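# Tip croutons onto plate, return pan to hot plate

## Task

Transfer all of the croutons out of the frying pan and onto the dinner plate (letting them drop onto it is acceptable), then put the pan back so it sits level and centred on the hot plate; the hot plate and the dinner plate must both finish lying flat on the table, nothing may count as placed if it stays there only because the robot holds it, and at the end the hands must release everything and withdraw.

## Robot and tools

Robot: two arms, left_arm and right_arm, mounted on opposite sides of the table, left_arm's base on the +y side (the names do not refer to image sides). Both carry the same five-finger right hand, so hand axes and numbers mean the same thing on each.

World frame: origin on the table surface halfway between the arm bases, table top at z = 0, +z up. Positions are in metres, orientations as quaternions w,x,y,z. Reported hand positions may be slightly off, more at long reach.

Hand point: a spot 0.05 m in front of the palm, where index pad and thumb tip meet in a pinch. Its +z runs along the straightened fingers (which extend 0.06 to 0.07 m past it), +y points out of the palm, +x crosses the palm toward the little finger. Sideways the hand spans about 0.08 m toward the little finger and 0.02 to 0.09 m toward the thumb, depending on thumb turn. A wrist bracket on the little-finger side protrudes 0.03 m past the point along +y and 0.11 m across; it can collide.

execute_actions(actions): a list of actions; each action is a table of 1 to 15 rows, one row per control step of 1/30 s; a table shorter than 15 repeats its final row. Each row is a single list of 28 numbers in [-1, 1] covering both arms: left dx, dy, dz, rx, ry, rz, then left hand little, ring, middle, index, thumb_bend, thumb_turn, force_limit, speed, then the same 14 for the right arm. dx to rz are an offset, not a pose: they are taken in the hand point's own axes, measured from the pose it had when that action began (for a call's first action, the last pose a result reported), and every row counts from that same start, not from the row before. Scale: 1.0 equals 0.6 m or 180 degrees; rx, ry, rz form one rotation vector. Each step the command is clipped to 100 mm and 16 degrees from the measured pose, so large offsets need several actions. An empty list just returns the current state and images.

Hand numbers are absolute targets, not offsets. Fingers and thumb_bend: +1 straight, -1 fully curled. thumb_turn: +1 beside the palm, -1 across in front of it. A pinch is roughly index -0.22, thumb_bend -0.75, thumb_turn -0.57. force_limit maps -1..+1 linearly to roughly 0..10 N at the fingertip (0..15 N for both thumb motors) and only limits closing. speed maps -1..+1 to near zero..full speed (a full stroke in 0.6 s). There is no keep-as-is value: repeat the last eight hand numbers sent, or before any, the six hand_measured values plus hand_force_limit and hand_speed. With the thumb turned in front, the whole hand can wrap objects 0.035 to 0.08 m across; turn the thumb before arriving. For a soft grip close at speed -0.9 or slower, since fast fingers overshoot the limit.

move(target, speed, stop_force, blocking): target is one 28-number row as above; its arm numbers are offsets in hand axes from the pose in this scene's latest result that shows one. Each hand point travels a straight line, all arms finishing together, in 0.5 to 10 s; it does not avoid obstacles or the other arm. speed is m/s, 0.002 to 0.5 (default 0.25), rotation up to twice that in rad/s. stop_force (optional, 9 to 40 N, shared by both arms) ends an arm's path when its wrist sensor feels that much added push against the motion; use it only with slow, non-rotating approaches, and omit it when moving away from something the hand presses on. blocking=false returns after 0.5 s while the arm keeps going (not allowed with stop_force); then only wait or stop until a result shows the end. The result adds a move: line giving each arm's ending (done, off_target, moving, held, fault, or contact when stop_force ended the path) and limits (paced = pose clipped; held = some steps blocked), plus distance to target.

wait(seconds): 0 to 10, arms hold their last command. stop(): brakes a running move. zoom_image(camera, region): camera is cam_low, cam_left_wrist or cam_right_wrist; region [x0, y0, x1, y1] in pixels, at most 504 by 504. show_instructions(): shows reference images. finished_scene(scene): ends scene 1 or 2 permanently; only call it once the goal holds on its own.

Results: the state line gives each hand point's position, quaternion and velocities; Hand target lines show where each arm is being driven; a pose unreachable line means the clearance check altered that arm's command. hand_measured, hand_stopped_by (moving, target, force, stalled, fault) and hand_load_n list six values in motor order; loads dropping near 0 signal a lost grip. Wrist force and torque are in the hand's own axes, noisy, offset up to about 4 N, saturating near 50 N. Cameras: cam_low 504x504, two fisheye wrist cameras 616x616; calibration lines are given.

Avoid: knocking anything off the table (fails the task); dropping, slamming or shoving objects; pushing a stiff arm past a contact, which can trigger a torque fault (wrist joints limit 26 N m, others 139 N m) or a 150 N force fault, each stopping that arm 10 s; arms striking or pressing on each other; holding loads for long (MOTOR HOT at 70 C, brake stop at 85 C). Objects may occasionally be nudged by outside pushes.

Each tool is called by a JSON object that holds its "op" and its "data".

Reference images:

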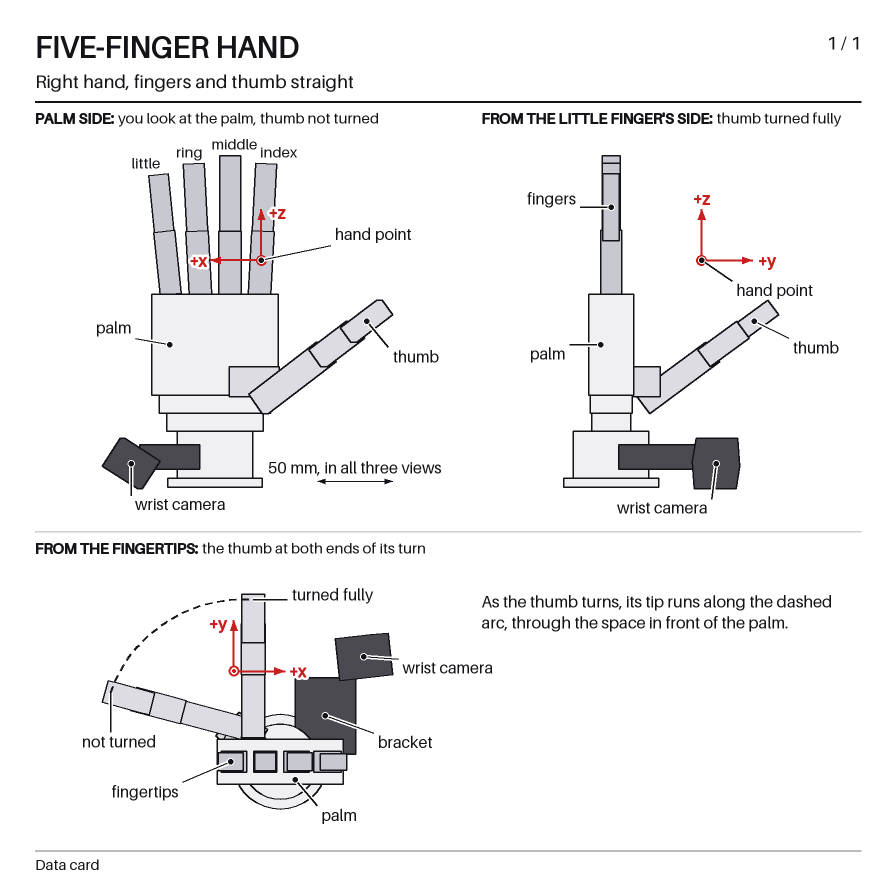

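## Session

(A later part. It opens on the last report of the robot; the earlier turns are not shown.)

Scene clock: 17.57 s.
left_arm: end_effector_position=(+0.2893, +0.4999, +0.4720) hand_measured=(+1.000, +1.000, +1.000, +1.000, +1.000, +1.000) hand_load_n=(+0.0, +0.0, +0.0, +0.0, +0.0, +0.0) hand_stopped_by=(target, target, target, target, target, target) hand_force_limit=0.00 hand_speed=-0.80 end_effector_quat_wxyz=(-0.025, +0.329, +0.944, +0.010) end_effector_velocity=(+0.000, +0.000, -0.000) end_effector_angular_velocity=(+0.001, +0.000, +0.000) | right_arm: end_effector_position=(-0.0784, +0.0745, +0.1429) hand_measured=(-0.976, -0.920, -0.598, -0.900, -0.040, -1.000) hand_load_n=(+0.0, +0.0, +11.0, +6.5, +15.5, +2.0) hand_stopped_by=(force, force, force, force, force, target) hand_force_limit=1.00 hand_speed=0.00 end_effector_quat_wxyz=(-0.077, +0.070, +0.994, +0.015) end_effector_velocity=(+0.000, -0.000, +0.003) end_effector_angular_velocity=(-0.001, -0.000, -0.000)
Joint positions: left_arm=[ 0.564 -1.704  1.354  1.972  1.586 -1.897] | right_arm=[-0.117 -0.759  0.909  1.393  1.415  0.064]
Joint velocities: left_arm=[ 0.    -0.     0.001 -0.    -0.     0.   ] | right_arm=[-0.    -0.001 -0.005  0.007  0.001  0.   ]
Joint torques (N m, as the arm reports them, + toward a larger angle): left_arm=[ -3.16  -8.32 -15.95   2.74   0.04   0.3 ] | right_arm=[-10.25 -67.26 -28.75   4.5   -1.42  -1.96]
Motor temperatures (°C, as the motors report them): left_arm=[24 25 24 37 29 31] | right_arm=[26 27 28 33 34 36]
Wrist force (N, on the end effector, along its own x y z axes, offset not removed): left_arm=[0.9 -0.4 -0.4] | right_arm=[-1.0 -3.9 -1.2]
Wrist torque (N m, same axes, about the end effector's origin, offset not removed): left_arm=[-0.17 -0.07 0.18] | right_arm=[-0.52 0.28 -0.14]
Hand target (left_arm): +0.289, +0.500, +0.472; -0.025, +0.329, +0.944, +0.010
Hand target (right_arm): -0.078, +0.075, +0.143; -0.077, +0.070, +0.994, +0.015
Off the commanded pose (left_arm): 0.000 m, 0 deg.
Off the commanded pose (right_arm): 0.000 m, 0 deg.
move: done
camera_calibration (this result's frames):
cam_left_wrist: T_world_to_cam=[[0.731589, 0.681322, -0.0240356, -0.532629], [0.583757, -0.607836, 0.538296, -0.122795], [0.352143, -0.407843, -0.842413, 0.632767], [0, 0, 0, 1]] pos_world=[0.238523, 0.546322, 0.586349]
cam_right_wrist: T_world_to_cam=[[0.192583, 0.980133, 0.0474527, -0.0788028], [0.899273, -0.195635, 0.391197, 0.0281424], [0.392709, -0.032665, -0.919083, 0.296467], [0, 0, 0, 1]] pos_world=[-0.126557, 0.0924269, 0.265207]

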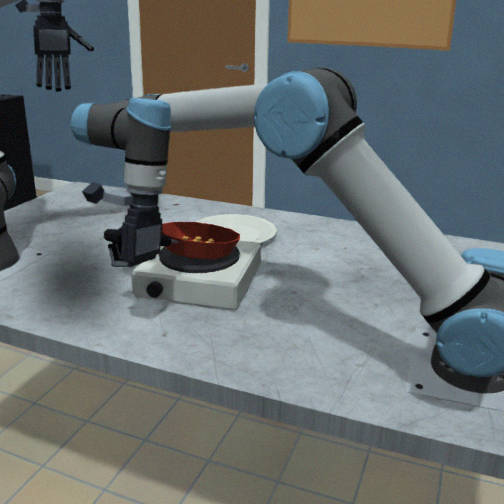

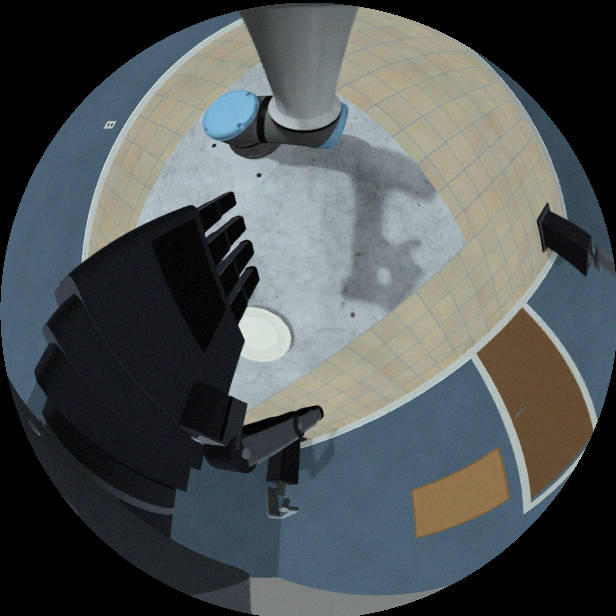

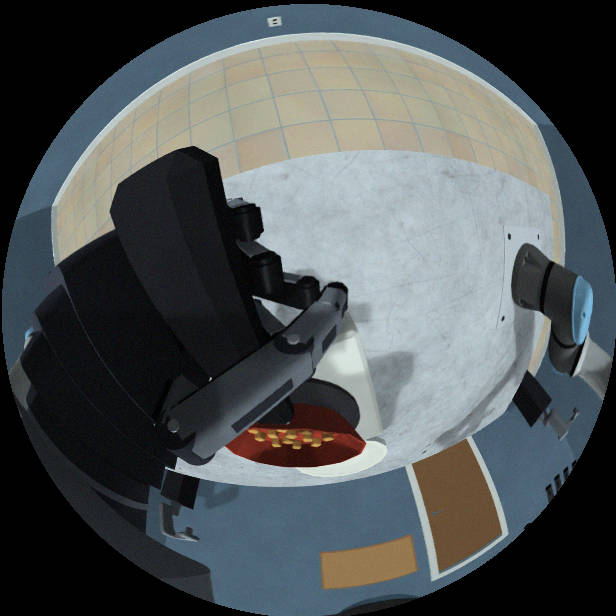

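{"op": "move", "data": {"target": [0,0,0,0,0,0,1,1,1,1,1,1,0,-0.8,-0.012,0,0.08,0,0,0,-1,-1,-1,-1,-1,-1,1,0], "speed": 0.05}}

{"op": "move", "data": {"target": [0,0,0,0,0,0,1,1,1,1,1,1,0,-0.8,0,-0.01,0,0,0,0,1,1,1,1,1,-1,1,0.5]}}

{"op": "move", "data": {"target": [0,0,0,0,0,0,1,1,1,1,1,1,0,-0.8,0,-0.1,-0.2,0,0,0,1,1,1,1,1,-1,1,0.5]}}

{"op": "move", "data": {"target": [0.3,-0.25,0.25,0,0,-0.172,1,1,1,1,1,-1,1,0.5,0,-0.55,-0.2,0,0,-0.25,1,1,1,1,1,1,1,0.5]}}

{"op": "move", "data": {"target": [0,-0.2,0,0.5,0,0,1,1,1,1,1,-1,1,0.5,0,0,0,0,0,0,1,1,1,1,1,1,1,0.5]}}

Scene clock: 21.90 s.
left_arm: end_effector_position=(+0.2893, +0.4999, +0.4720) hand_measured=(+1.000, +1.000, +1.000, +1.000, +1.000, +1.000) hand_load_n=(+0.0, +0.0, +0.0, +0.0, +0.0, +0.0) hand_stopped_by=(target, target, target, target, target, target) hand_force_limit=0.00 hand_speed=-0.80 end_effector_quat_wxyz=(-0.025, +0.329, +0.944, +0.010) end_effector_velocity=(-0.000, +0.000, -0.000) end_effector_angular_velocity=(+0.000, +0.000, +0.000) | right_arm: end_effector_position=(-0.0787, +0.0755, +0.0948) hand_measured=(-0.976, -0.920, -0.598, -0.900, -0.040, -1.000) hand_load_n=(+2.0, +2.0, +11.0, +3.5, +15.5, +2.0) hand_stopped_by=(force, force, force, force, force, target) hand_force_limit=1.00 hand_speed=0.00 end_effector_quat_wxyz=(-0.077, +0.070, +0.994, +0.015) end_effector_velocity=(+0.000, +0.000, -0.003) end_effector_angular_velocity=(+0.000, -0.001, +0.000)
Joint positions: left_arm=[ 0.564 -1.704  1.354  1.972  1.586 -1.897] | right_arm=[-0.117 -0.729  0.979  1.292  1.416  0.065]
Joint velocities: left_arm=[ 0. -0.  0. -0.  0.  0.] | right_arm=[ 0.     0.002  0.004 -0.006  0.001 -0.   ]
Joint torques (N m, as the arm reports them, + toward a larger angle): left_arm=[ -2.46  -8.56 -15.79   2.63   0.01   0.05] | right_arm=[ 11.69 -45.76  -8.82   0.46   1.69   1.91]
Motor temperatures (°C, as the motors report them): left_arm=[24 25 24 37 29 31] | right_arm=[26 27 28 33 34 36]
Wrist force (N, on the end effector, along its own x y z axes, offset not removed): left_arm=[-1.0 0.4 -0.8] | right_arm=[1.4 -4.9 0.3]
Wrist torque (N m, same axes, about the end effector's origin, offset not removed): left_arm=[0.02 0.28 0.05] | right_arm=[-0.75 -0.30 -0.02]
Hand target (left_arm): +0.289, +0.500, +0.472; -0.025, +0.329, +0.944, +0.010
Hand target (right_arm): -0.079, +0.075, +0.094; -0.077, +0.070, +0.994, +0.015
Off the commanded pose (left_arm): 0.000 m, 0 deg.
Off the commanded pose (right_arm): 0.000 m, 0 deg.
move: done
camera_calibration (this result's frames):
cam_left_wrist: T_world_to_cam=[[0.731589, 0.681322, -0.0240356, -0.532629], [0.583757, -0.607836, 0.538297, -0.122795], [0.352144, -0.407843, -0.842413, 0.632767], [0, 0, 0, 1]] pos_world=[0.238523, 0.546322, 0.586349]
cam_right_wrist: T_world_to_cam=[[0.192581, 0.980135, 0.0474153, -0.0773783], [0.899262, -0.195617, 0.39123, 0.0474241], [0.392734, -0.0327047, -0.919071, 0.252375], [0, 0, 0, 1]] pos_world=[-0.126861, 0.093372, 0.217066]

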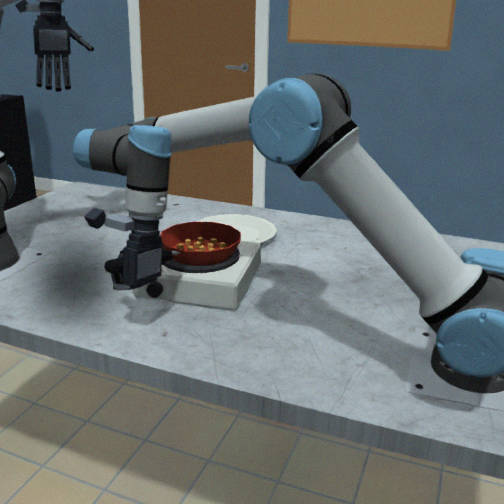

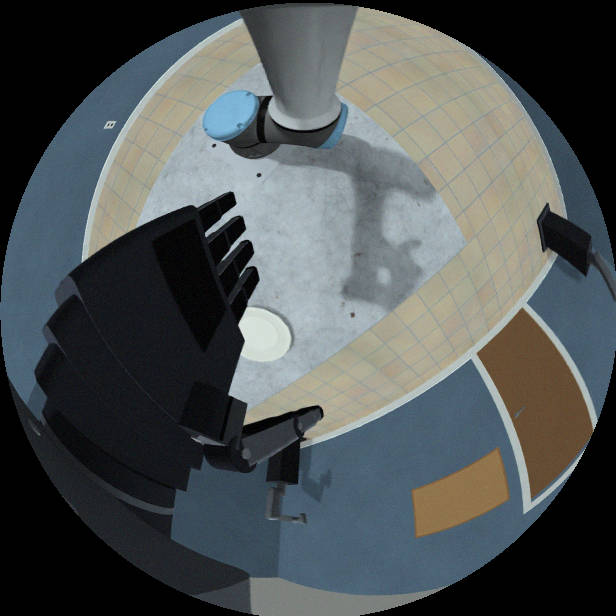

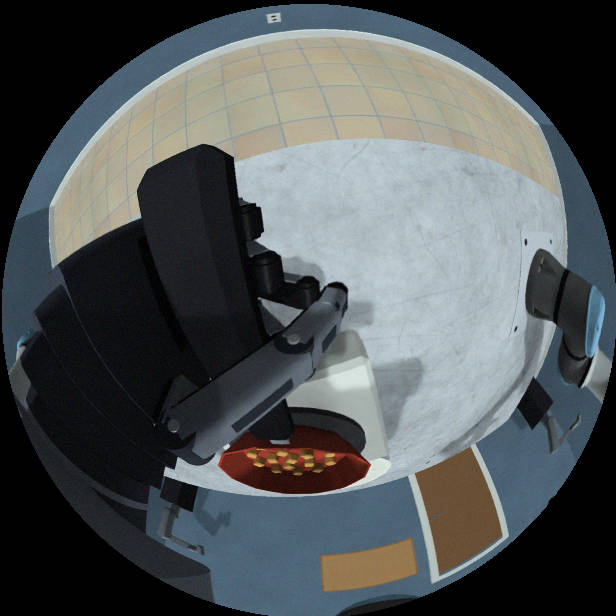

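Scene clock: 23.00 s.
left_arm: end_effector_position=(+0.2893, +0.4999, +0.4720) hand_measured=(+1.000, +1.000, +1.000, +1.000, +1.000, +1.000) hand_load_n=(+0.0, +0.0, +0.0, +0.0, +0.0, +0.0) hand_stopped_by=(target, target, target, target, target, target) hand_force_limit=0.00 hand_speed=-0.80 end_effector_quat_wxyz=(-0.025, +0.329, +0.944, +0.010) end_effector_velocity=(+0.001, +0.000, +0.000) end_effector_angular_velocity=(+0.001, -0.002, -0.001) | right_arm: end_effector_position=(-0.0795, +0.0695, +0.0947) hand_measured=(+1.000, +1.000, +1.000, +1.000, +1.000, -1.000) hand_load_n=(+0.0, +0.0, +0.0, +0.0, +0.0, +0.0) hand_stopped_by=(target, target, target, target, target, target) hand_force_limit=1.00 hand_speed=0.50 end_effector_quat_wxyz=(-0.077, +0.070, +0.994, +0.015) end_effector_velocity=(-0.000, -0.000, +0.000) end_effector_angular_velocity=(+0.000, +0.001, +0.000)
Joint positions: left_arm=[ 0.564 -1.704  1.354  1.972  1.586 -1.897] | right_arm=[-0.116 -0.745  1.008  1.279  1.416  0.065]
Joint velocities: left_arm=[-0.     0.    -0.    -0.    -0.002  0.   ] | right_arm=[ 0.    -0.001  0.001 -0.    -0.001 -0.   ]
Joint torques (N m, as the arm reports them, + toward a larger angle): left_arm=[ -2.51  -8.51 -16.48   2.66   0.13   0.25] | right_arm=[ 13.86 -64.36  -9.87   0.75   1.33   2.09]
Motor temperatures (°C, as the motors report them): left_arm=[24 25 24 37 29 31] | right_arm=[26 27 28 33 34 36]
Wrist force (N, on the end effector, along its own x y z axes, offset not removed): left_arm=[0.0 1.6 -0.4] | right_arm=[3.2 -0.8 0.3]
Wrist torque (N m, same axes, about the end effector's origin, offset not removed): left_arm=[0.16 0.16 0.17] | right_arm=[-0.28 -0.39 0.15]
Hand target (left_arm): +0.289, +0.500, +0.472; -0.025, +0.329, +0.944, +0.010
Hand target (right_arm): -0.080, +0.070, +0.095; -0.077, +0.070, +0.994, +0.015
Off the commanded pose (left_arm): 0.000 m, 0 deg.
Off the commanded pose (right_arm): 0.000 m, 0 deg.
move: done
camera_calibration (this result's frames):
cam_left_wrist: T_world_to_cam=[[0.731589, 0.681322, -0.0240355, -0.532629], [0.583757, -0.607836, 0.538296, -0.122795], [0.352144, -0.407843, -0.842413, 0.632767], [0, 0, 0, 1]] pos_world=[0.238523, 0.546322, 0.586349]
cam_right_wrist: T_world_to_cam=[[0.192581, 0.980135, 0.0474114, -0.071408], [0.899256, -0.195615, 0.391247, 0.0470647], [0.392749, -0.0327118, -0.919064, 0.252413], [0, 0, 0, 1]] pos_world=[-0.127706, 0.087453, 0.216955]

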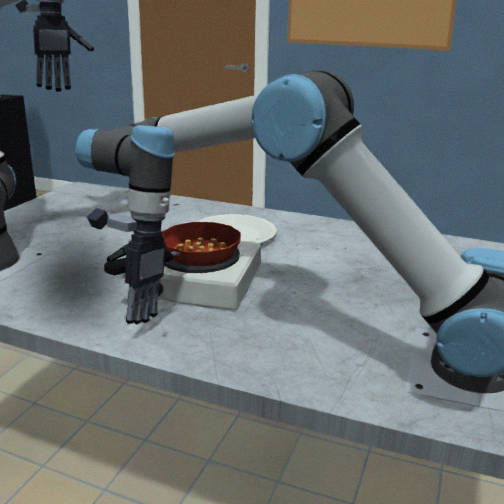

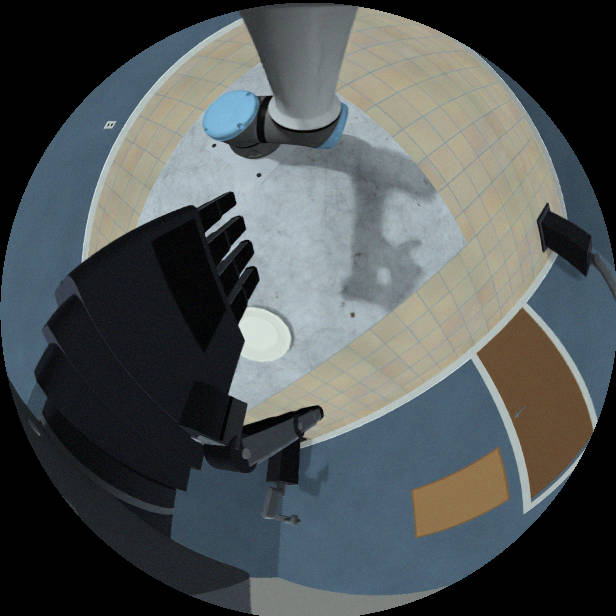

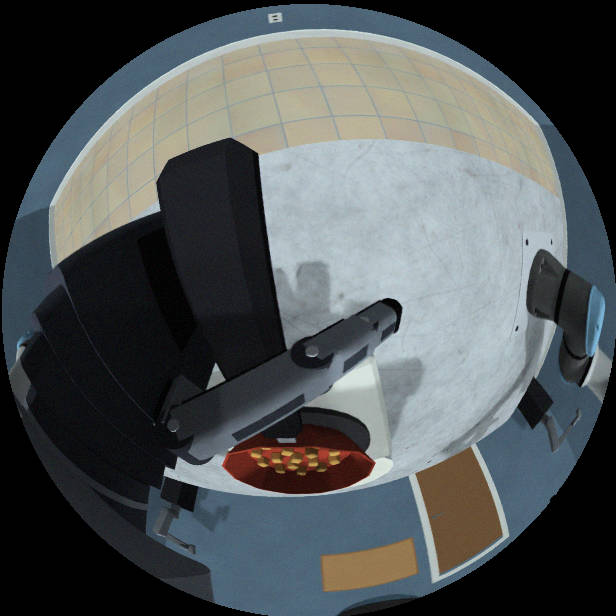

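Scene clock: 24.27 s.
left_arm: end_effector_position=(+0.2893, +0.4999, +0.4720) hand_measured=(+1.000, +1.000, +1.000, +1.000, +1.000, +1.000) hand_load_n=(+0.0, +0.0, +0.0, +0.0, +0.0, +0.0) hand_stopped_by=(target, target, target, target, target, target) hand_force_limit=0.00 hand_speed=-0.80 end_effector_quat_wxyz=(-0.025, +0.329, +0.944, +0.010) end_effector_velocity=(-0.000, +0.000, -0.000) end_effector_angular_velocity=(-0.001, +0.002, +0.001) | right_arm: end_effector_position=(-0.0697, +0.0055, +0.2117) hand_measured=(+1.000, +1.000, +1.000, +1.000, +1.000, -1.000) hand_load_n=(+0.0, +0.0, +0.0, +0.0, +0.0, +0.0) hand_stopped_by=(target, target, target, target, target, target) hand_force_limit=1.00 hand_speed=0.50 end_effector_quat_wxyz=(-0.077, +0.070, +0.994, +0.015) end_effector_velocity=(+0.001, -0.001, +0.002) end_effector_angular_velocity=(+0.000, -0.001, +0.000)
Joint positions: left_arm=[ 0.564 -1.704  1.354  1.972  1.586 -1.897] | right_arm=[-0.144 -0.983  1.113  1.416  1.415  0.037]
Joint velocities: left_arm=[ 0.001 -0.     0.     0.     0.002 -0.   ] | right_arm=[-0.001 -0.005  0.002  0.003  0.001 -0.001]
Joint torques (N m, as the arm reports them, + toward a larger angle): left_arm=[ -1.98  -8.34 -15.95   2.37  -0.16   0.04] | right_arm=[-11.05 -58.64  -9.58   3.68  -2.7   -1.82]
Motor temperatures (°C, as the motors report them): left_arm=[24 25 24 37 29 31] | right_arm=[26 27 28 33 34 36]
Wrist force (N, on the end effector, along its own x y z axes, offset not removed): left_arm=[-1.4 1.3 -0.2] | right_arm=[-2.5 1.2 -2.7]
Wrist torque (N m, same axes, about the end effector's origin, offset not removed): left_arm=[0.08 0.40 0.11] | right_arm=[0.24 0.54 -0.08]
Hand target (left_arm): +0.289, +0.500, +0.472; -0.025, +0.329, +0.944, +0.010
Hand target (right_arm): -0.070, +0.005, +0.212; -0.077, +0.070, +0.994, +0.015
Off the commanded pose (left_arm): 0.000 m, 0 deg.
Off the commanded pose (right_arm): 0.000 m, 0 deg.
move: done
camera_calibration (this result's frames):
cam_left_wrist: T_world_to_cam=[[0.731589, 0.681322, -0.0240354, -0.532629], [0.583757, -0.607836, 0.538296, -0.122795], [0.352144, -0.407842, -0.842413, 0.632767], [0, 0, 0, 1]] pos_world=[0.238523, 0.546322, 0.586349]
cam_right_wrist: T_world_to_cam=[[0.192583, 0.980137, 0.047357, -0.01607], [0.899256, -0.195595, 0.391256, -0.0201289], [0.392747, -0.0327632, -0.919063, 0.354063], [0, 0, 0, 1]] pos_world=[-0.117861, 0.0234139, 0.334042]

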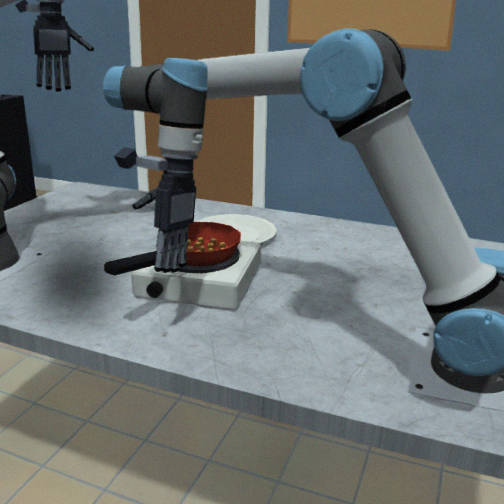

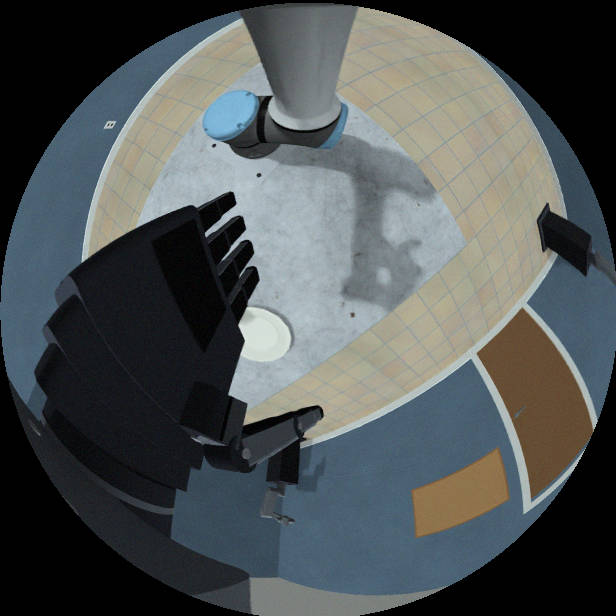

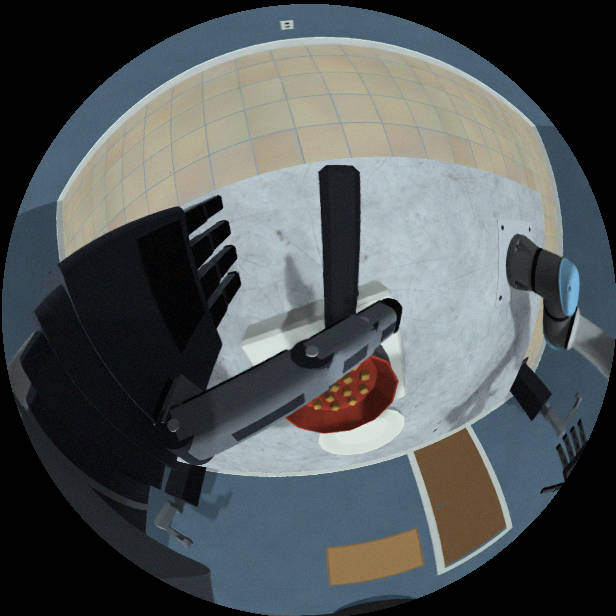

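Scene clock: 27.00 s.
left_arm: end_effector_position=(+0.0512, +0.4991, +0.3309) hand_measured=(+1.000, +1.000, +1.000, +1.000, +1.000, -1.000) hand_load_n=(+0.0, +0.0, +0.0, +0.0, +0.0, +0.0) hand_stopped_by=(target, target, target, target, target, target) hand_force_limit=1.00 hand_speed=0.50 end_effector_quat_wxyz=(-0.022, +0.065, +0.997, +0.021) end_effector_velocity=(-0.001, +0.000, +0.000) end_effector_angular_velocity=(-0.025, -0.019, -0.006) | right_arm: end_effector_position=(-0.0980, -0.3261, +0.3242) hand_measured=(+1.000, +1.000, +1.000, +1.000, +1.000, +1.000) hand_load_n=(+0.0, +0.0, +0.0, +0.0, +0.0, +0.0) hand_stopped_by=(target, target, target, target, target, target) hand_force_limit=1.00 hand_speed=0.50 end_effector_quat_wxyz=(-0.066, -0.316, +0.945, +0.043) end_effector_velocity=(+0.000, -0.000, +0.000) end_effector_angular_velocity=(+0.000, +0.001, -0.000)
Joint positions: left_arm=[-1.238 -2.202  2.005  1.743  1.626 -4.241] | right_arm=[-0.48  -1.911  1.909  1.602  1.416 -1.089]
Joint velocities: left_arm=[-0.243 -0.074  0.022  0.049 -0.036 -0.237] | right_arm=[-0.002 -0.001  0.     0.001 -0.001 -0.001]
Joint torques (N m, as the arm reports them, + toward a larger angle): left_arm=[-19.07   0.23  -9.83   5.05  -2.37  -3.19] | right_arm=[ -9.45 -14.5  -10.92   4.56  -2.79  -2.1 ]
Motor temperatures (°C, as the motors report them): left_arm=[24 25 24 37 29 31] | right_arm=[26 27 28 33 34 36]
Wrist force (N, on the end effector, along its own x y z axes, offset not removed): left_arm=[-2.2 1.2 -1.2] | right_arm=[-0.7 0.4 -2.3]
Wrist torque (N m, same axes, about the end effector's origin, offset not removed): left_arm=[0.12 0.47 0.04] | right_arm=[0.06 0.19 -0.02]
Hand target (left_arm): +0.051, +0.499, +0.331; -0.021, +0.065, +0.997, +0.019
Hand target (right_arm): -0.098, -0.326, +0.324; -0.066, -0.316, +0.945, +0.043
Off the commanded pose (left_arm): 0.002 m, 1 deg.
Off the commanded pose (right_arm): 0.000 m, 0 deg.
move: done
camera_calibration (this result's frames):
cam_left_wrist: T_world_to_cam=[[0.276604, 0.960904, 0.0124189, -0.48953], [0.807545, -0.239425, 0.539024, -0.103921], [0.520924, -0.139067, -0.842199, 0.454538], [0, 0, 0, 1]] pos_world=[-0.0174527, 0.508721, 0.444906]
cam_right_wrist: T_world_to_cam=[[-0.547965, 0.822076, 0.154681, 0.15014], [0.78506, 0.441553, 0.43441, 0.0791168], [0.288818, 0.359476, -0.887334, 0.565082], [0, 0, 0, 1]] pos_world=[-0.143046, -0.361494, 0.443824]

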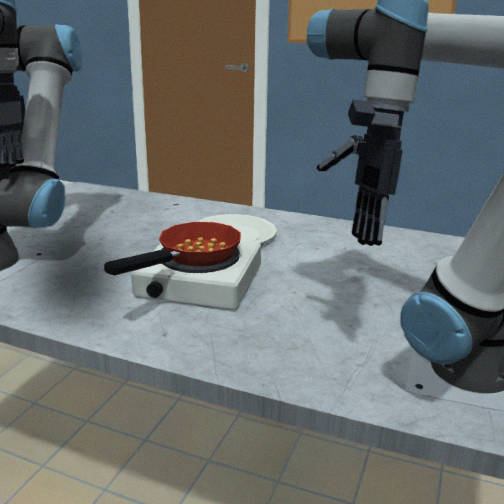

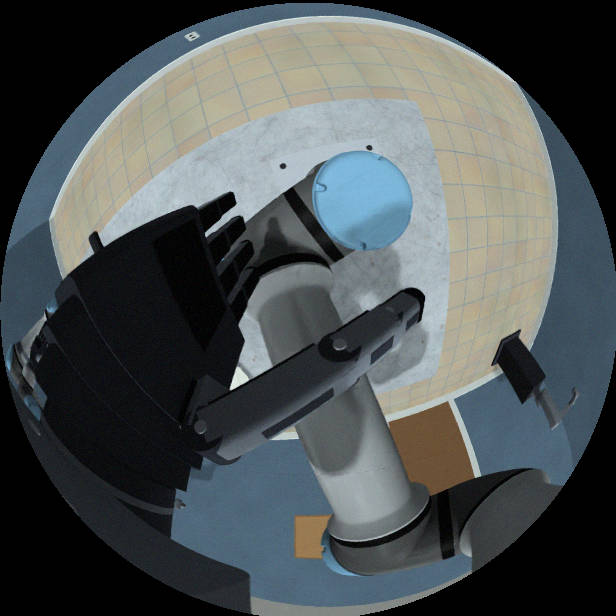

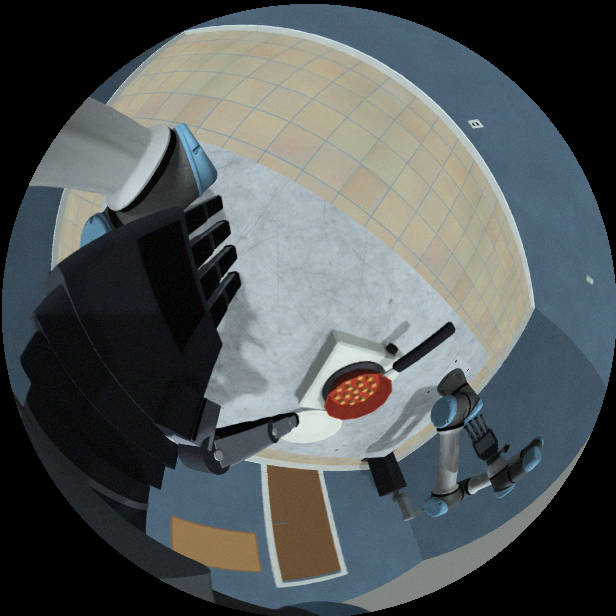

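Scene clock: 32.10 s.
left_arm: end_effector_position=(+0.0361, +0.3809, +0.3256) hand_measured=(+1.000, +1.000, +1.000, +1.000, +1.000, -1.000) hand_load_n=(+0.0, +0.0, +0.0, +0.0, +0.0, +0.0) hand_stopped_by=(target, target, target, target, target, target) hand_force_limit=1.00 hand_speed=0.50 end_effector_quat_wxyz=(+0.226, -0.123, -0.689, +0.677) end_effector_velocity=(+0.000, +0.000, -0.000) end_effector_angular_velocity=(-0.029, -0.004, +0.003) | right_arm: end_effector_position=(-0.0980, -0.3261, +0.3242) hand_measured=(+1.000, +1.000, +1.000, +1.000, +1.000, +1.000) hand_load_n=(+0.0, +0.0, +0.0, +0.0, +0.0, +0.0) hand_stopped_by=(target, target, target, target, target, target) hand_force_limit=1.00 hand_speed=0.50 end_effector_quat_wxyz=(-0.066, -0.316, +0.945, +0.043) end_effector_velocity=(+0.000, +0.000, +0.000) end_effector_angular_velocity=(+0.001, -0.001, +0.000)
Joint positions: left_arm=[ 0.302 -2.66   2.336  0.296  2.379 -3.307] | right_arm=[-0.48  -1.911  1.909  1.602  1.416 -1.089]
Joint velocities: left_arm=[ 0.054 -0.002  0.017 -0.05   0.051 -0.009] | right_arm=[ 0.    -0.    -0.001  0.     0.    -0.   ]
Joint torques (N m, as the arm reports them, + toward a larger angle): left_arm=[ 15.32   9.41 -13.2   -3.71   2.27  -2.22] | right_arm=[ 13.82   6.8  -27.06   0.96   0.8    2.08]
Motor temperatures (°C, as the motors report them): left_arm=[24 25 24 37 29 31] | right_arm=[26 27 28 33 34 36]
Wrist force (N, on the end effector, along its own x y z axes, offset not removed): left_arm=[-1.9 1.3 -0.3] | right_arm=[1.7 -2.5 0.3]
Wrist torque (N m, same axes, about the end effector's origin, offset not removed): left_arm=[0.14 0.53 0.08] | right_arm=[-0.47 -0.12 0.12]
Hand target (left_arm): +0.036, +0.381, +0.326; -0.225, +0.124, +0.688, -0.679
Hand target (right_arm): -0.098, -0.326, +0.324; -0.066, -0.316, +0.945, +0.043
Off the commanded pose (left_arm): 0.001 m, 22 deg; orientation clipped at the last step of the last action.
Off the commanded pose (right_arm): 0.000 m, 0 deg.
move: off_target (left_arm); limits=paced
camera_calibration (this result's frames):
cam_left_wrist: T_world_to_cam=[[-0.0134247, -0.0361751, -0.999255, 0.347933], [0.992314, 0.122461, -0.0177648, -0.0803547], [0.123013, -0.991814, 0.0342531, 0.495284], [0, 0, 0, 1]] pos_world=[0.0234818, 0.513656, 0.329282]
cam_right_wrist: T_world_to_cam=[[-0.547963, 0.822075, 0.154693, 0.150133], [0.785065, 0.44155, 0.434403, 0.07912], [0.288807, 0.359481, -0.887335, 0.565085], [0, 0, 0, 1]] pos_world=[-0.143047, -0.361493, 0.443825]

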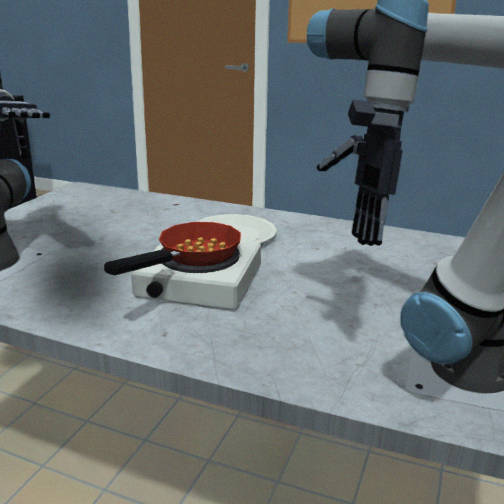

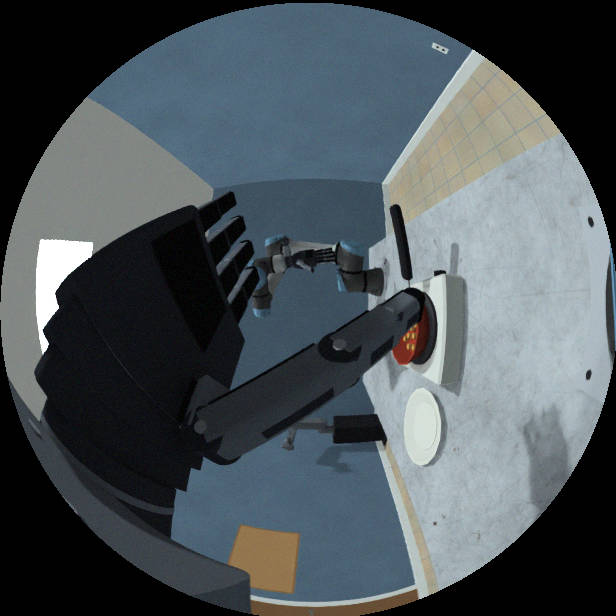

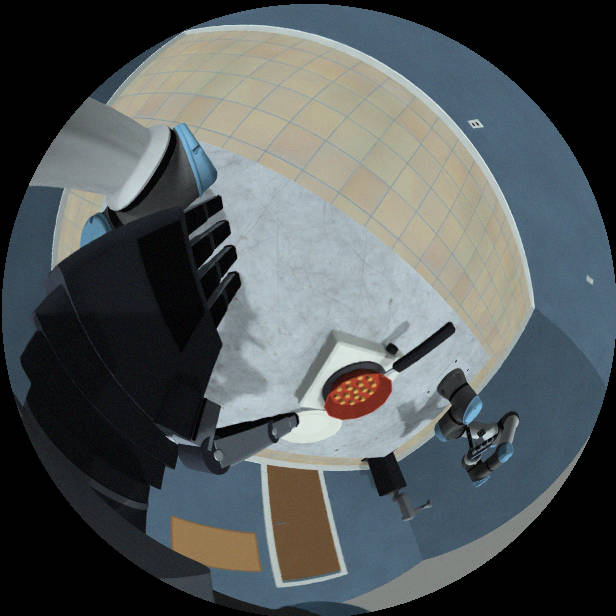

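{"op": "move", "data": {"target": [-0.128,0.27,0.527,0.017,-0.116,0,1,1,1,1,1,-1,1,0.5,0,0,0,0,0,0,1,1,1,1,1,1,1,0.5], "speed": 0.15}}

{"op": "move", "data": {"target": [-0.013,0.095,0,0,0,0,1,1,1,1,1,-1,1,0.5,0,0,0,0,0,0,1,1,1,1,1,1,1,0.5], "speed": 0.05}}

{"op": "zoom_image", "data": {"camera": "cam_low", "region": [20,180,260,320]}}

Scene clock: 36.87 s.
left_arm: end_effector_position=(-0.0690, +0.0749, +0.1616) hand_measured=(+1.000, +1.000, +1.000, +1.000, +1.000, -1.000) hand_load_n=(+0.0, +0.0, +0.0, +0.0, +0.0, +0.0) hand_stopped_by=(target, target, target, target, target, target) hand_force_limit=1.00 hand_speed=0.50 end_effector_quat_wxyz=(+0.100, +0.007, -0.700, +0.707) end_effector_velocity=(+0.000, -0.003, -0.001) end_effector_angular_velocity=(-0.001, -0.001, +0.002) | right_arm: end_effector_position=(-0.0980, -0.3261, +0.3242) hand_measured=(+1.000, +1.000, +1.000, +1.000, +1.000, +1.000) hand_load_n=(+0.0, +0.0, +0.0, +0.0, +0.0, +0.0) hand_stopped_by=(target, target, target, target, target, target) hand_force_limit=1.00 hand_speed=0.50 end_effector_quat_wxyz=(-0.066, -0.316, +0.945, +0.043) end_effector_velocity=(-0.000, -0.000, -0.000) end_effector_angular_velocity=(-0.001, +0.000, -0.001)
Joint positions: left_arm=[-0.841 -1.769  2.489 -0.746  0.869 -3.275] | right_arm=[-0.48  -1.911  1.909  1.602  1.416 -1.089]
Joint velocities: left_arm=[ 0.008  0.013 -0.004 -0.009  0.006  0.001] | right_arm=[ 0.    -0.     0.     0.     0.     0.001]
Joint torques (N m, as the arm reports them, + toward a larger angle): left_arm=[ 14.08   0.47 -21.68  -3.94   1.87   2.52] | right_arm=[ 13.08   6.68 -26.75   0.91   0.32   2.07]
Motor temperatures (°C, as the motors report them): left_arm=[24 25 24 37 29 31] | right_arm=[26 27 28 33 34 36]
Wrist force (N, on the end effector, along its own x y z axes, offset not removed): left_arm=[-1.2 0.7 -1.3] | right_arm=[-0.1 -2.1 -2.7]
Wrist torque (N m, same axes, about the end effector's origin, offset not removed): left_arm=[0.08 0.48 0.10] | right_arm=[-0.28 0.09 -0.02]
Hand target (left_arm): -0.069, +0.074, +0.161; -0.100, -0.007, +0.700, -0.707
Hand target (right_arm): -0.098, -0.326, +0.324; -0.066, -0.316, +0.945, +0.043
Off the commanded pose (left_arm): 0.002 m, 0 deg.
Off the commanded pose (right_arm): 0.000 m, 0 deg.
move: done; limits=paced
camera_calibration (this result's frames):
cam_left_wrist: T_world_to_cam=[[-0.00472478, -0.0375348, -0.999284, 0.172282], [0.881608, 0.471474, -0.0218778, 0.025362], [0.471958, -0.881081, 0.0308634, 0.226649], [0, 0, 0, 1]] pos_world=[-0.128514, 0.194205, 0.165718]
cam_right_wrist: T_world_to_cam=[[-0.547965, 0.822076, 0.154681, 0.15014], [0.78506, 0.441553, 0.43441, 0.0791168], [0.288818, 0.359476, -0.887334, 0.565082], [0, 0, 0, 1]] pos_world=[-0.143046, -0.361494, 0.443824]

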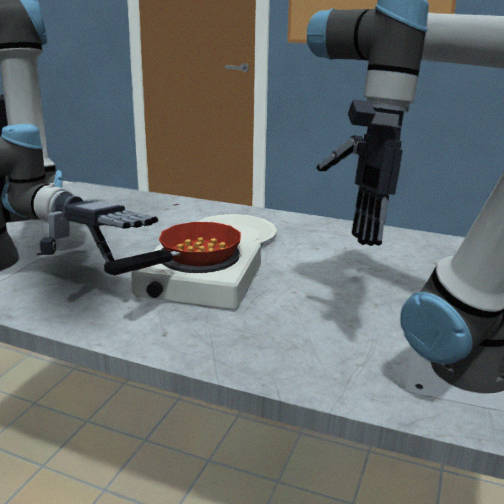

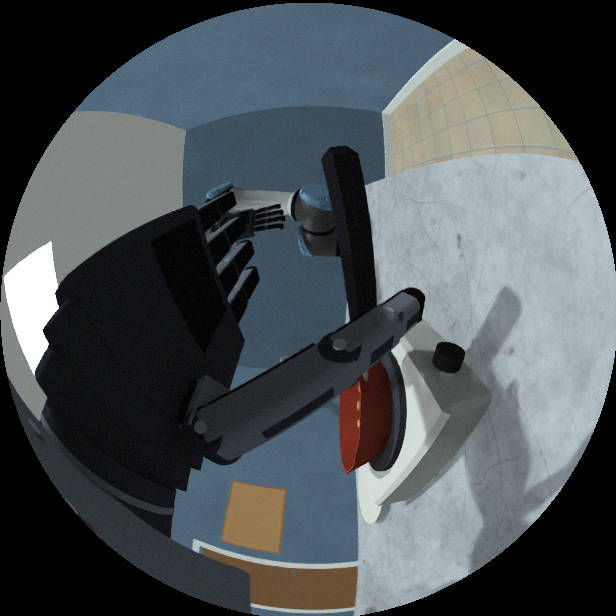

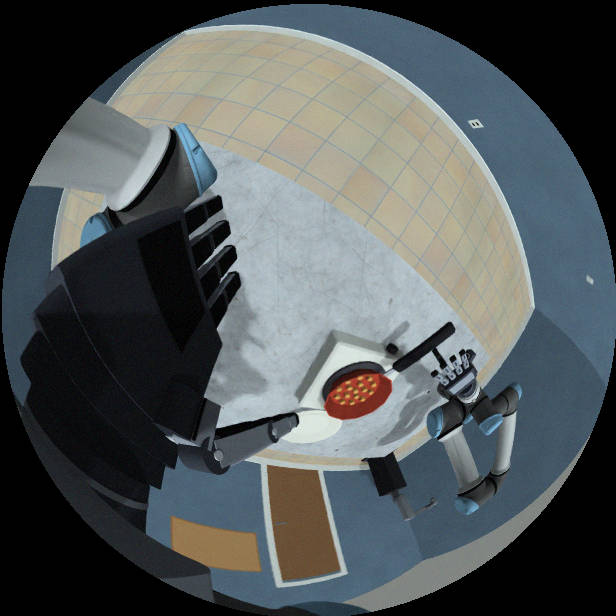

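Scene clock: 38.50 s.
left_arm: end_effector_position=(-0.0699, +0.0738, +0.1045) hand_measured=(+1.000, +1.000, +1.000, +1.000, +1.000, -1.000) hand_load_n=(+0.0, +0.0, +0.0, +0.0, +0.0, +0.0) hand_stopped_by=(target, target, target, target, target, target) hand_force_limit=1.00 hand_speed=0.50 end_effector_quat_wxyz=(+0.100, +0.007, -0.700, +0.707) end_effector_velocity=(-0.000, -0.000, -0.002) end_effector_angular_velocity=(-0.002, -0.000, -0.001) | right_arm: end_effector_position=(-0.0980, -0.3261, +0.3242) hand_measured=(+1.000, +1.000, +1.000, +1.000, +1.000, +1.000) hand_load_n=(+0.0, +0.0, +0.0, +0.0, +0.0, +0.0) hand_stopped_by=(target, target, target, target, target, target) hand_force_limit=1.00 hand_speed=0.50 end_effector_quat_wxyz=(-0.066, -0.316, +0.945, +0.043) end_effector_velocity=(+0.000, -0.000, -0.000) end_effector_angular_velocity=(-0.001, -0.000, -0.001)
Joint positions: left_arm=[-0.84  -1.59   2.562 -0.997  0.869 -3.276] | right_arm=[-0.48  -1.911  1.909  1.602  1.416 -1.089]
Joint velocities: left_arm=[ 0.001  0.011  0.003 -0.016  0.002  0.002] | right_arm=[ 0.    -0.     0.001  0.     0.001  0.001]
Joint torques (N m, as the arm reports them, + toward a larger angle): left_arm=[13.73 -2.05 -4.91 -3.74  2.21  2.69] | right_arm=[ 13.1    6.79 -26.72   1.01   0.25   2.07]
Motor temperatures (°C, as the motors report them): left_arm=[24 25 24 37 29 31] | right_arm=[26 27 28 33 34 36]
Wrist force (N, on the end effector, along its own x y z axes, offset not removed): left_arm=[0.7 1.2 -0.9] | right_arm=[-0.9 -2.3 -2.4]
Wrist torque (N m, same axes, about the end effector's origin, offset not removed): left_arm=[0.14 0.05 0.16] | right_arm=[-0.44 0.21 0.06]
Hand target (left_arm): -0.070, +0.074, +0.104; -0.100, -0.007, +0.700, -0.707
Hand target (right_arm): -0.098, -0.326, +0.324; -0.066, -0.316, +0.945, +0.043
Off the commanded pose (left_arm): 0.000 m, 0 deg.
Off the commanded pose (right_arm): 0.000 m, 0 deg.
move: done
camera_calibration (this result's frames):
cam_left_wrist: T_world_to_cam=[[-0.00476526, -0.0372862, -0.999293, 0.115183], [0.881625, 0.471448, -0.0217951, 0.025391], [0.471927, -0.881105, 0.0306259, 0.227977], [0, 0, 0, 1]] pos_world=[-0.129425, 0.193196, 0.108673]
cam_right_wrist: T_world_to_cam=[[-0.547965, 0.822075, 0.154681, 0.15014], [0.78506, 0.441553, 0.43441, 0.0791167], [0.288818, 0.359476, -0.887334, 0.565082], [0, 0, 0, 1]] pos_world=[-0.143046, -0.361494, 0.443824]

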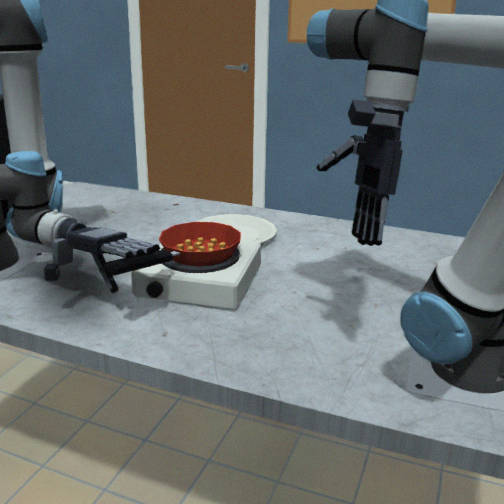

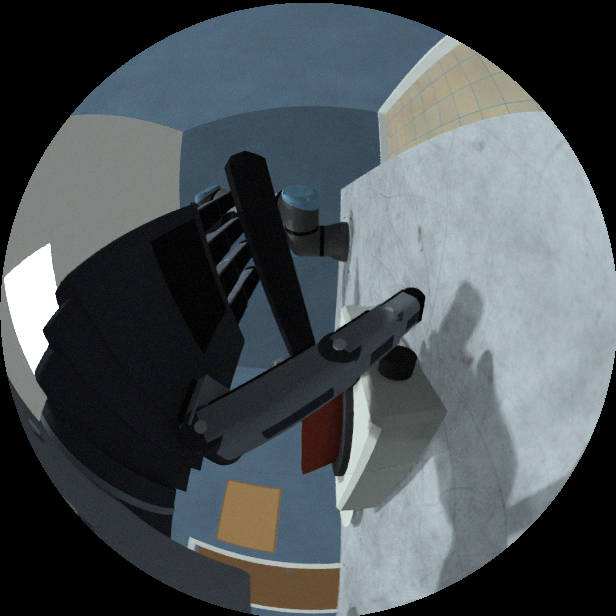

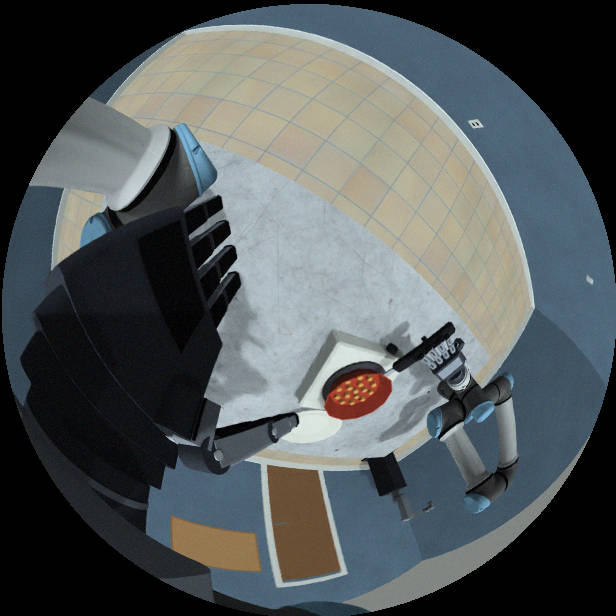

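Region (20, 180, 260, 320) of cam_low's 504x504 image, scaled by 2.100, with more detail than that image has; it fills the top 294 rows of this view, and the rest is white.

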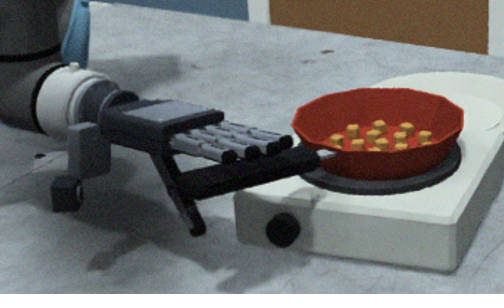

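{"op": "move", "data": {"target": [0,0,0.105,0,0,-0.022,1,1,1,1,1,-1,1,0.5,0,0,0,0,0,0,1,1,1,1,1,1,1,0.5], "speed": 0.05}}

{"op": "zoom_image", "data": {"camera": "cam_low", "region": [20,180,260,320]}}

Scene clock: 42.87 s.
left_arm: end_effector_position=(-0.0780, +0.0118, +0.1059) hand_measured=(+1.000, +1.000, +1.000, +1.000, +1.000, -1.000) hand_load_n=(+0.0, +0.0, +0.0, +0.0, +0.0, +0.0) hand_stopped_by=(target, target, target, target, target, target) hand_force_limit=1.00 hand_speed=0.50 end_effector_quat_wxyz=(+0.124, +0.031, -0.700, +0.703) end_effector_velocity=(-0.001, -0.003, +0.000) end_effector_angular_velocity=(+0.000, +0.003, -0.002) | right_arm: end_effector_position=(-0.0980, -0.3261, +0.3242) hand_measured=(+1.000, +1.000, +1.000, +1.000, +1.000, +1.000) hand_load_n=(+0.0, +0.0, +0.0, +0.0, +0.0, +0.0) hand_stopped_by=(target, target, target, target, target, target) hand_force_limit=1.00 hand_speed=0.50 end_effector_quat_wxyz=(-0.066, -0.316, +0.945, +0.043) end_effector_velocity=(-0.000, -0.000, +0.000) end_effector_angular_velocity=(+0.001, -0.000, +0.002)
Joint positions: left_arm=[-0.68  -1.445  2.39  -0.967  1.029 -3.349] | right_arm=[-0.48  -1.911  1.909  1.602  1.416 -1.089]
Joint velocities: left_arm=[ 0.005  0.005 -0.007  0.002  0.007 -0.003] | right_arm=[ 0.    -0.     0.    -0.    -0.    -0.002]
Joint torques (N m, as the arm reports them, + toward a larger angle): left_arm=[ 14.63  -7.4  -16.76   0.42   1.97  -2.92] | right_arm=[ 13.25   6.73 -26.49   1.01   0.18   1.98]
Motor temperatures (°C, as the motors report them): left_arm=[24 25 24 37 29 31] | right_arm=[26 27 28 33 34 36]
Wrist force (N, on the end effector, along its own x y z axes, offset not removed): left_arm=[-0.1 1.0 0.0] | right_arm=[1.7 -2.0 -2.4]
Wrist torque (N m, same axes, about the end effector's origin, offset not removed): left_arm=[0.05 0.19 0.15] | right_arm=[-0.44 -0.15 0.16]
Hand target (left_arm): -0.078, +0.011, +0.106; -0.124, -0.031, +0.700, -0.703
Hand target (right_arm): -0.098, -0.326, +0.324; -0.066, -0.316, +0.945, +0.043
Off the commanded pose (left_arm): 0.000 m, 0 deg.
Off the commanded pose (right_arm): 0.000 m, 0 deg.
move: done
camera_calibration (this result's frames):
cam_left_wrist: T_world_to_cam=[[-0.0731098, -0.028162, -0.996926, 0.10847], [0.878805, 0.470804, -0.0777471, 0.0675733], [0.471546, -0.881788, -0.0096715, 0.181382], [0, 0, 0, 1]] pos_world=[-0.136984, 0.131181, 0.115145]
cam_right_wrist: T_world_to_cam=[[-0.547965, 0.822076, 0.154681, 0.15014], [0.78506, 0.441553, 0.43441, 0.0791167], [0.288818, 0.359476, -0.887334, 0.565082], [0, 0, 0, 1]] pos_world=[-0.143046, -0.361494, 0.443824]

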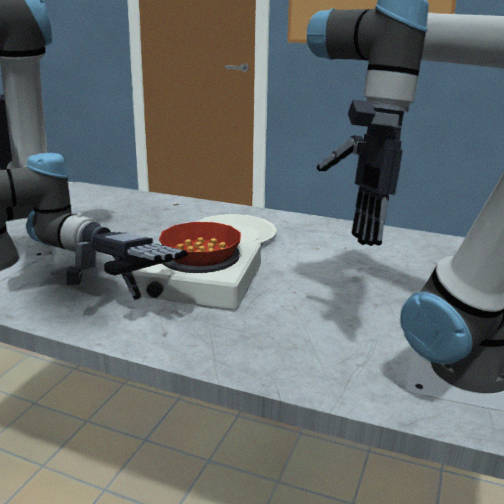

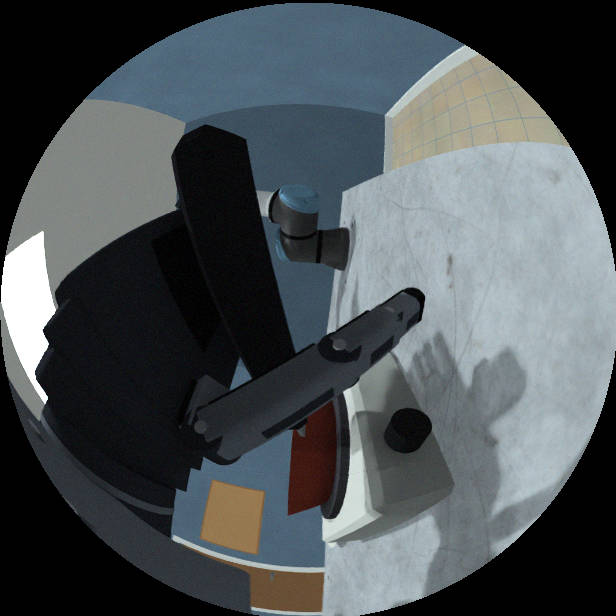

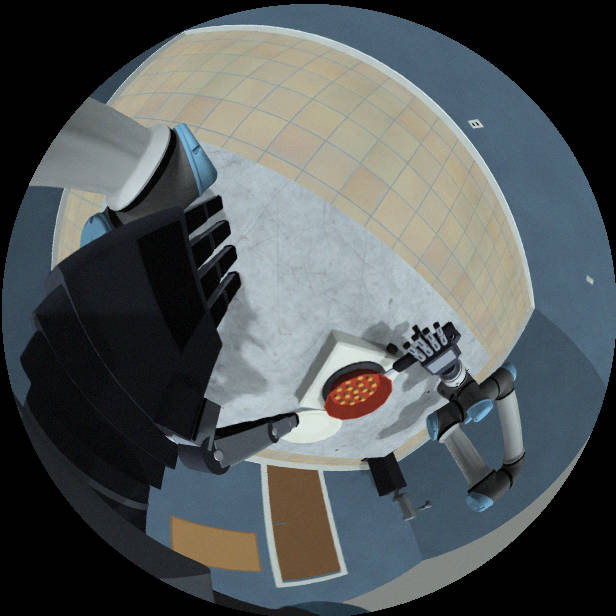

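Region (20, 180, 260, 320) of cam_low's 504x504 image, scaled by 2.100, with more detail than that image has; it fills the top 294 rows of this view, and the rest is white.

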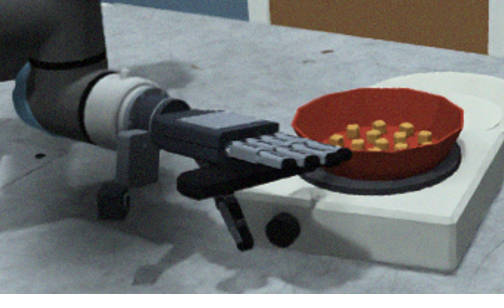

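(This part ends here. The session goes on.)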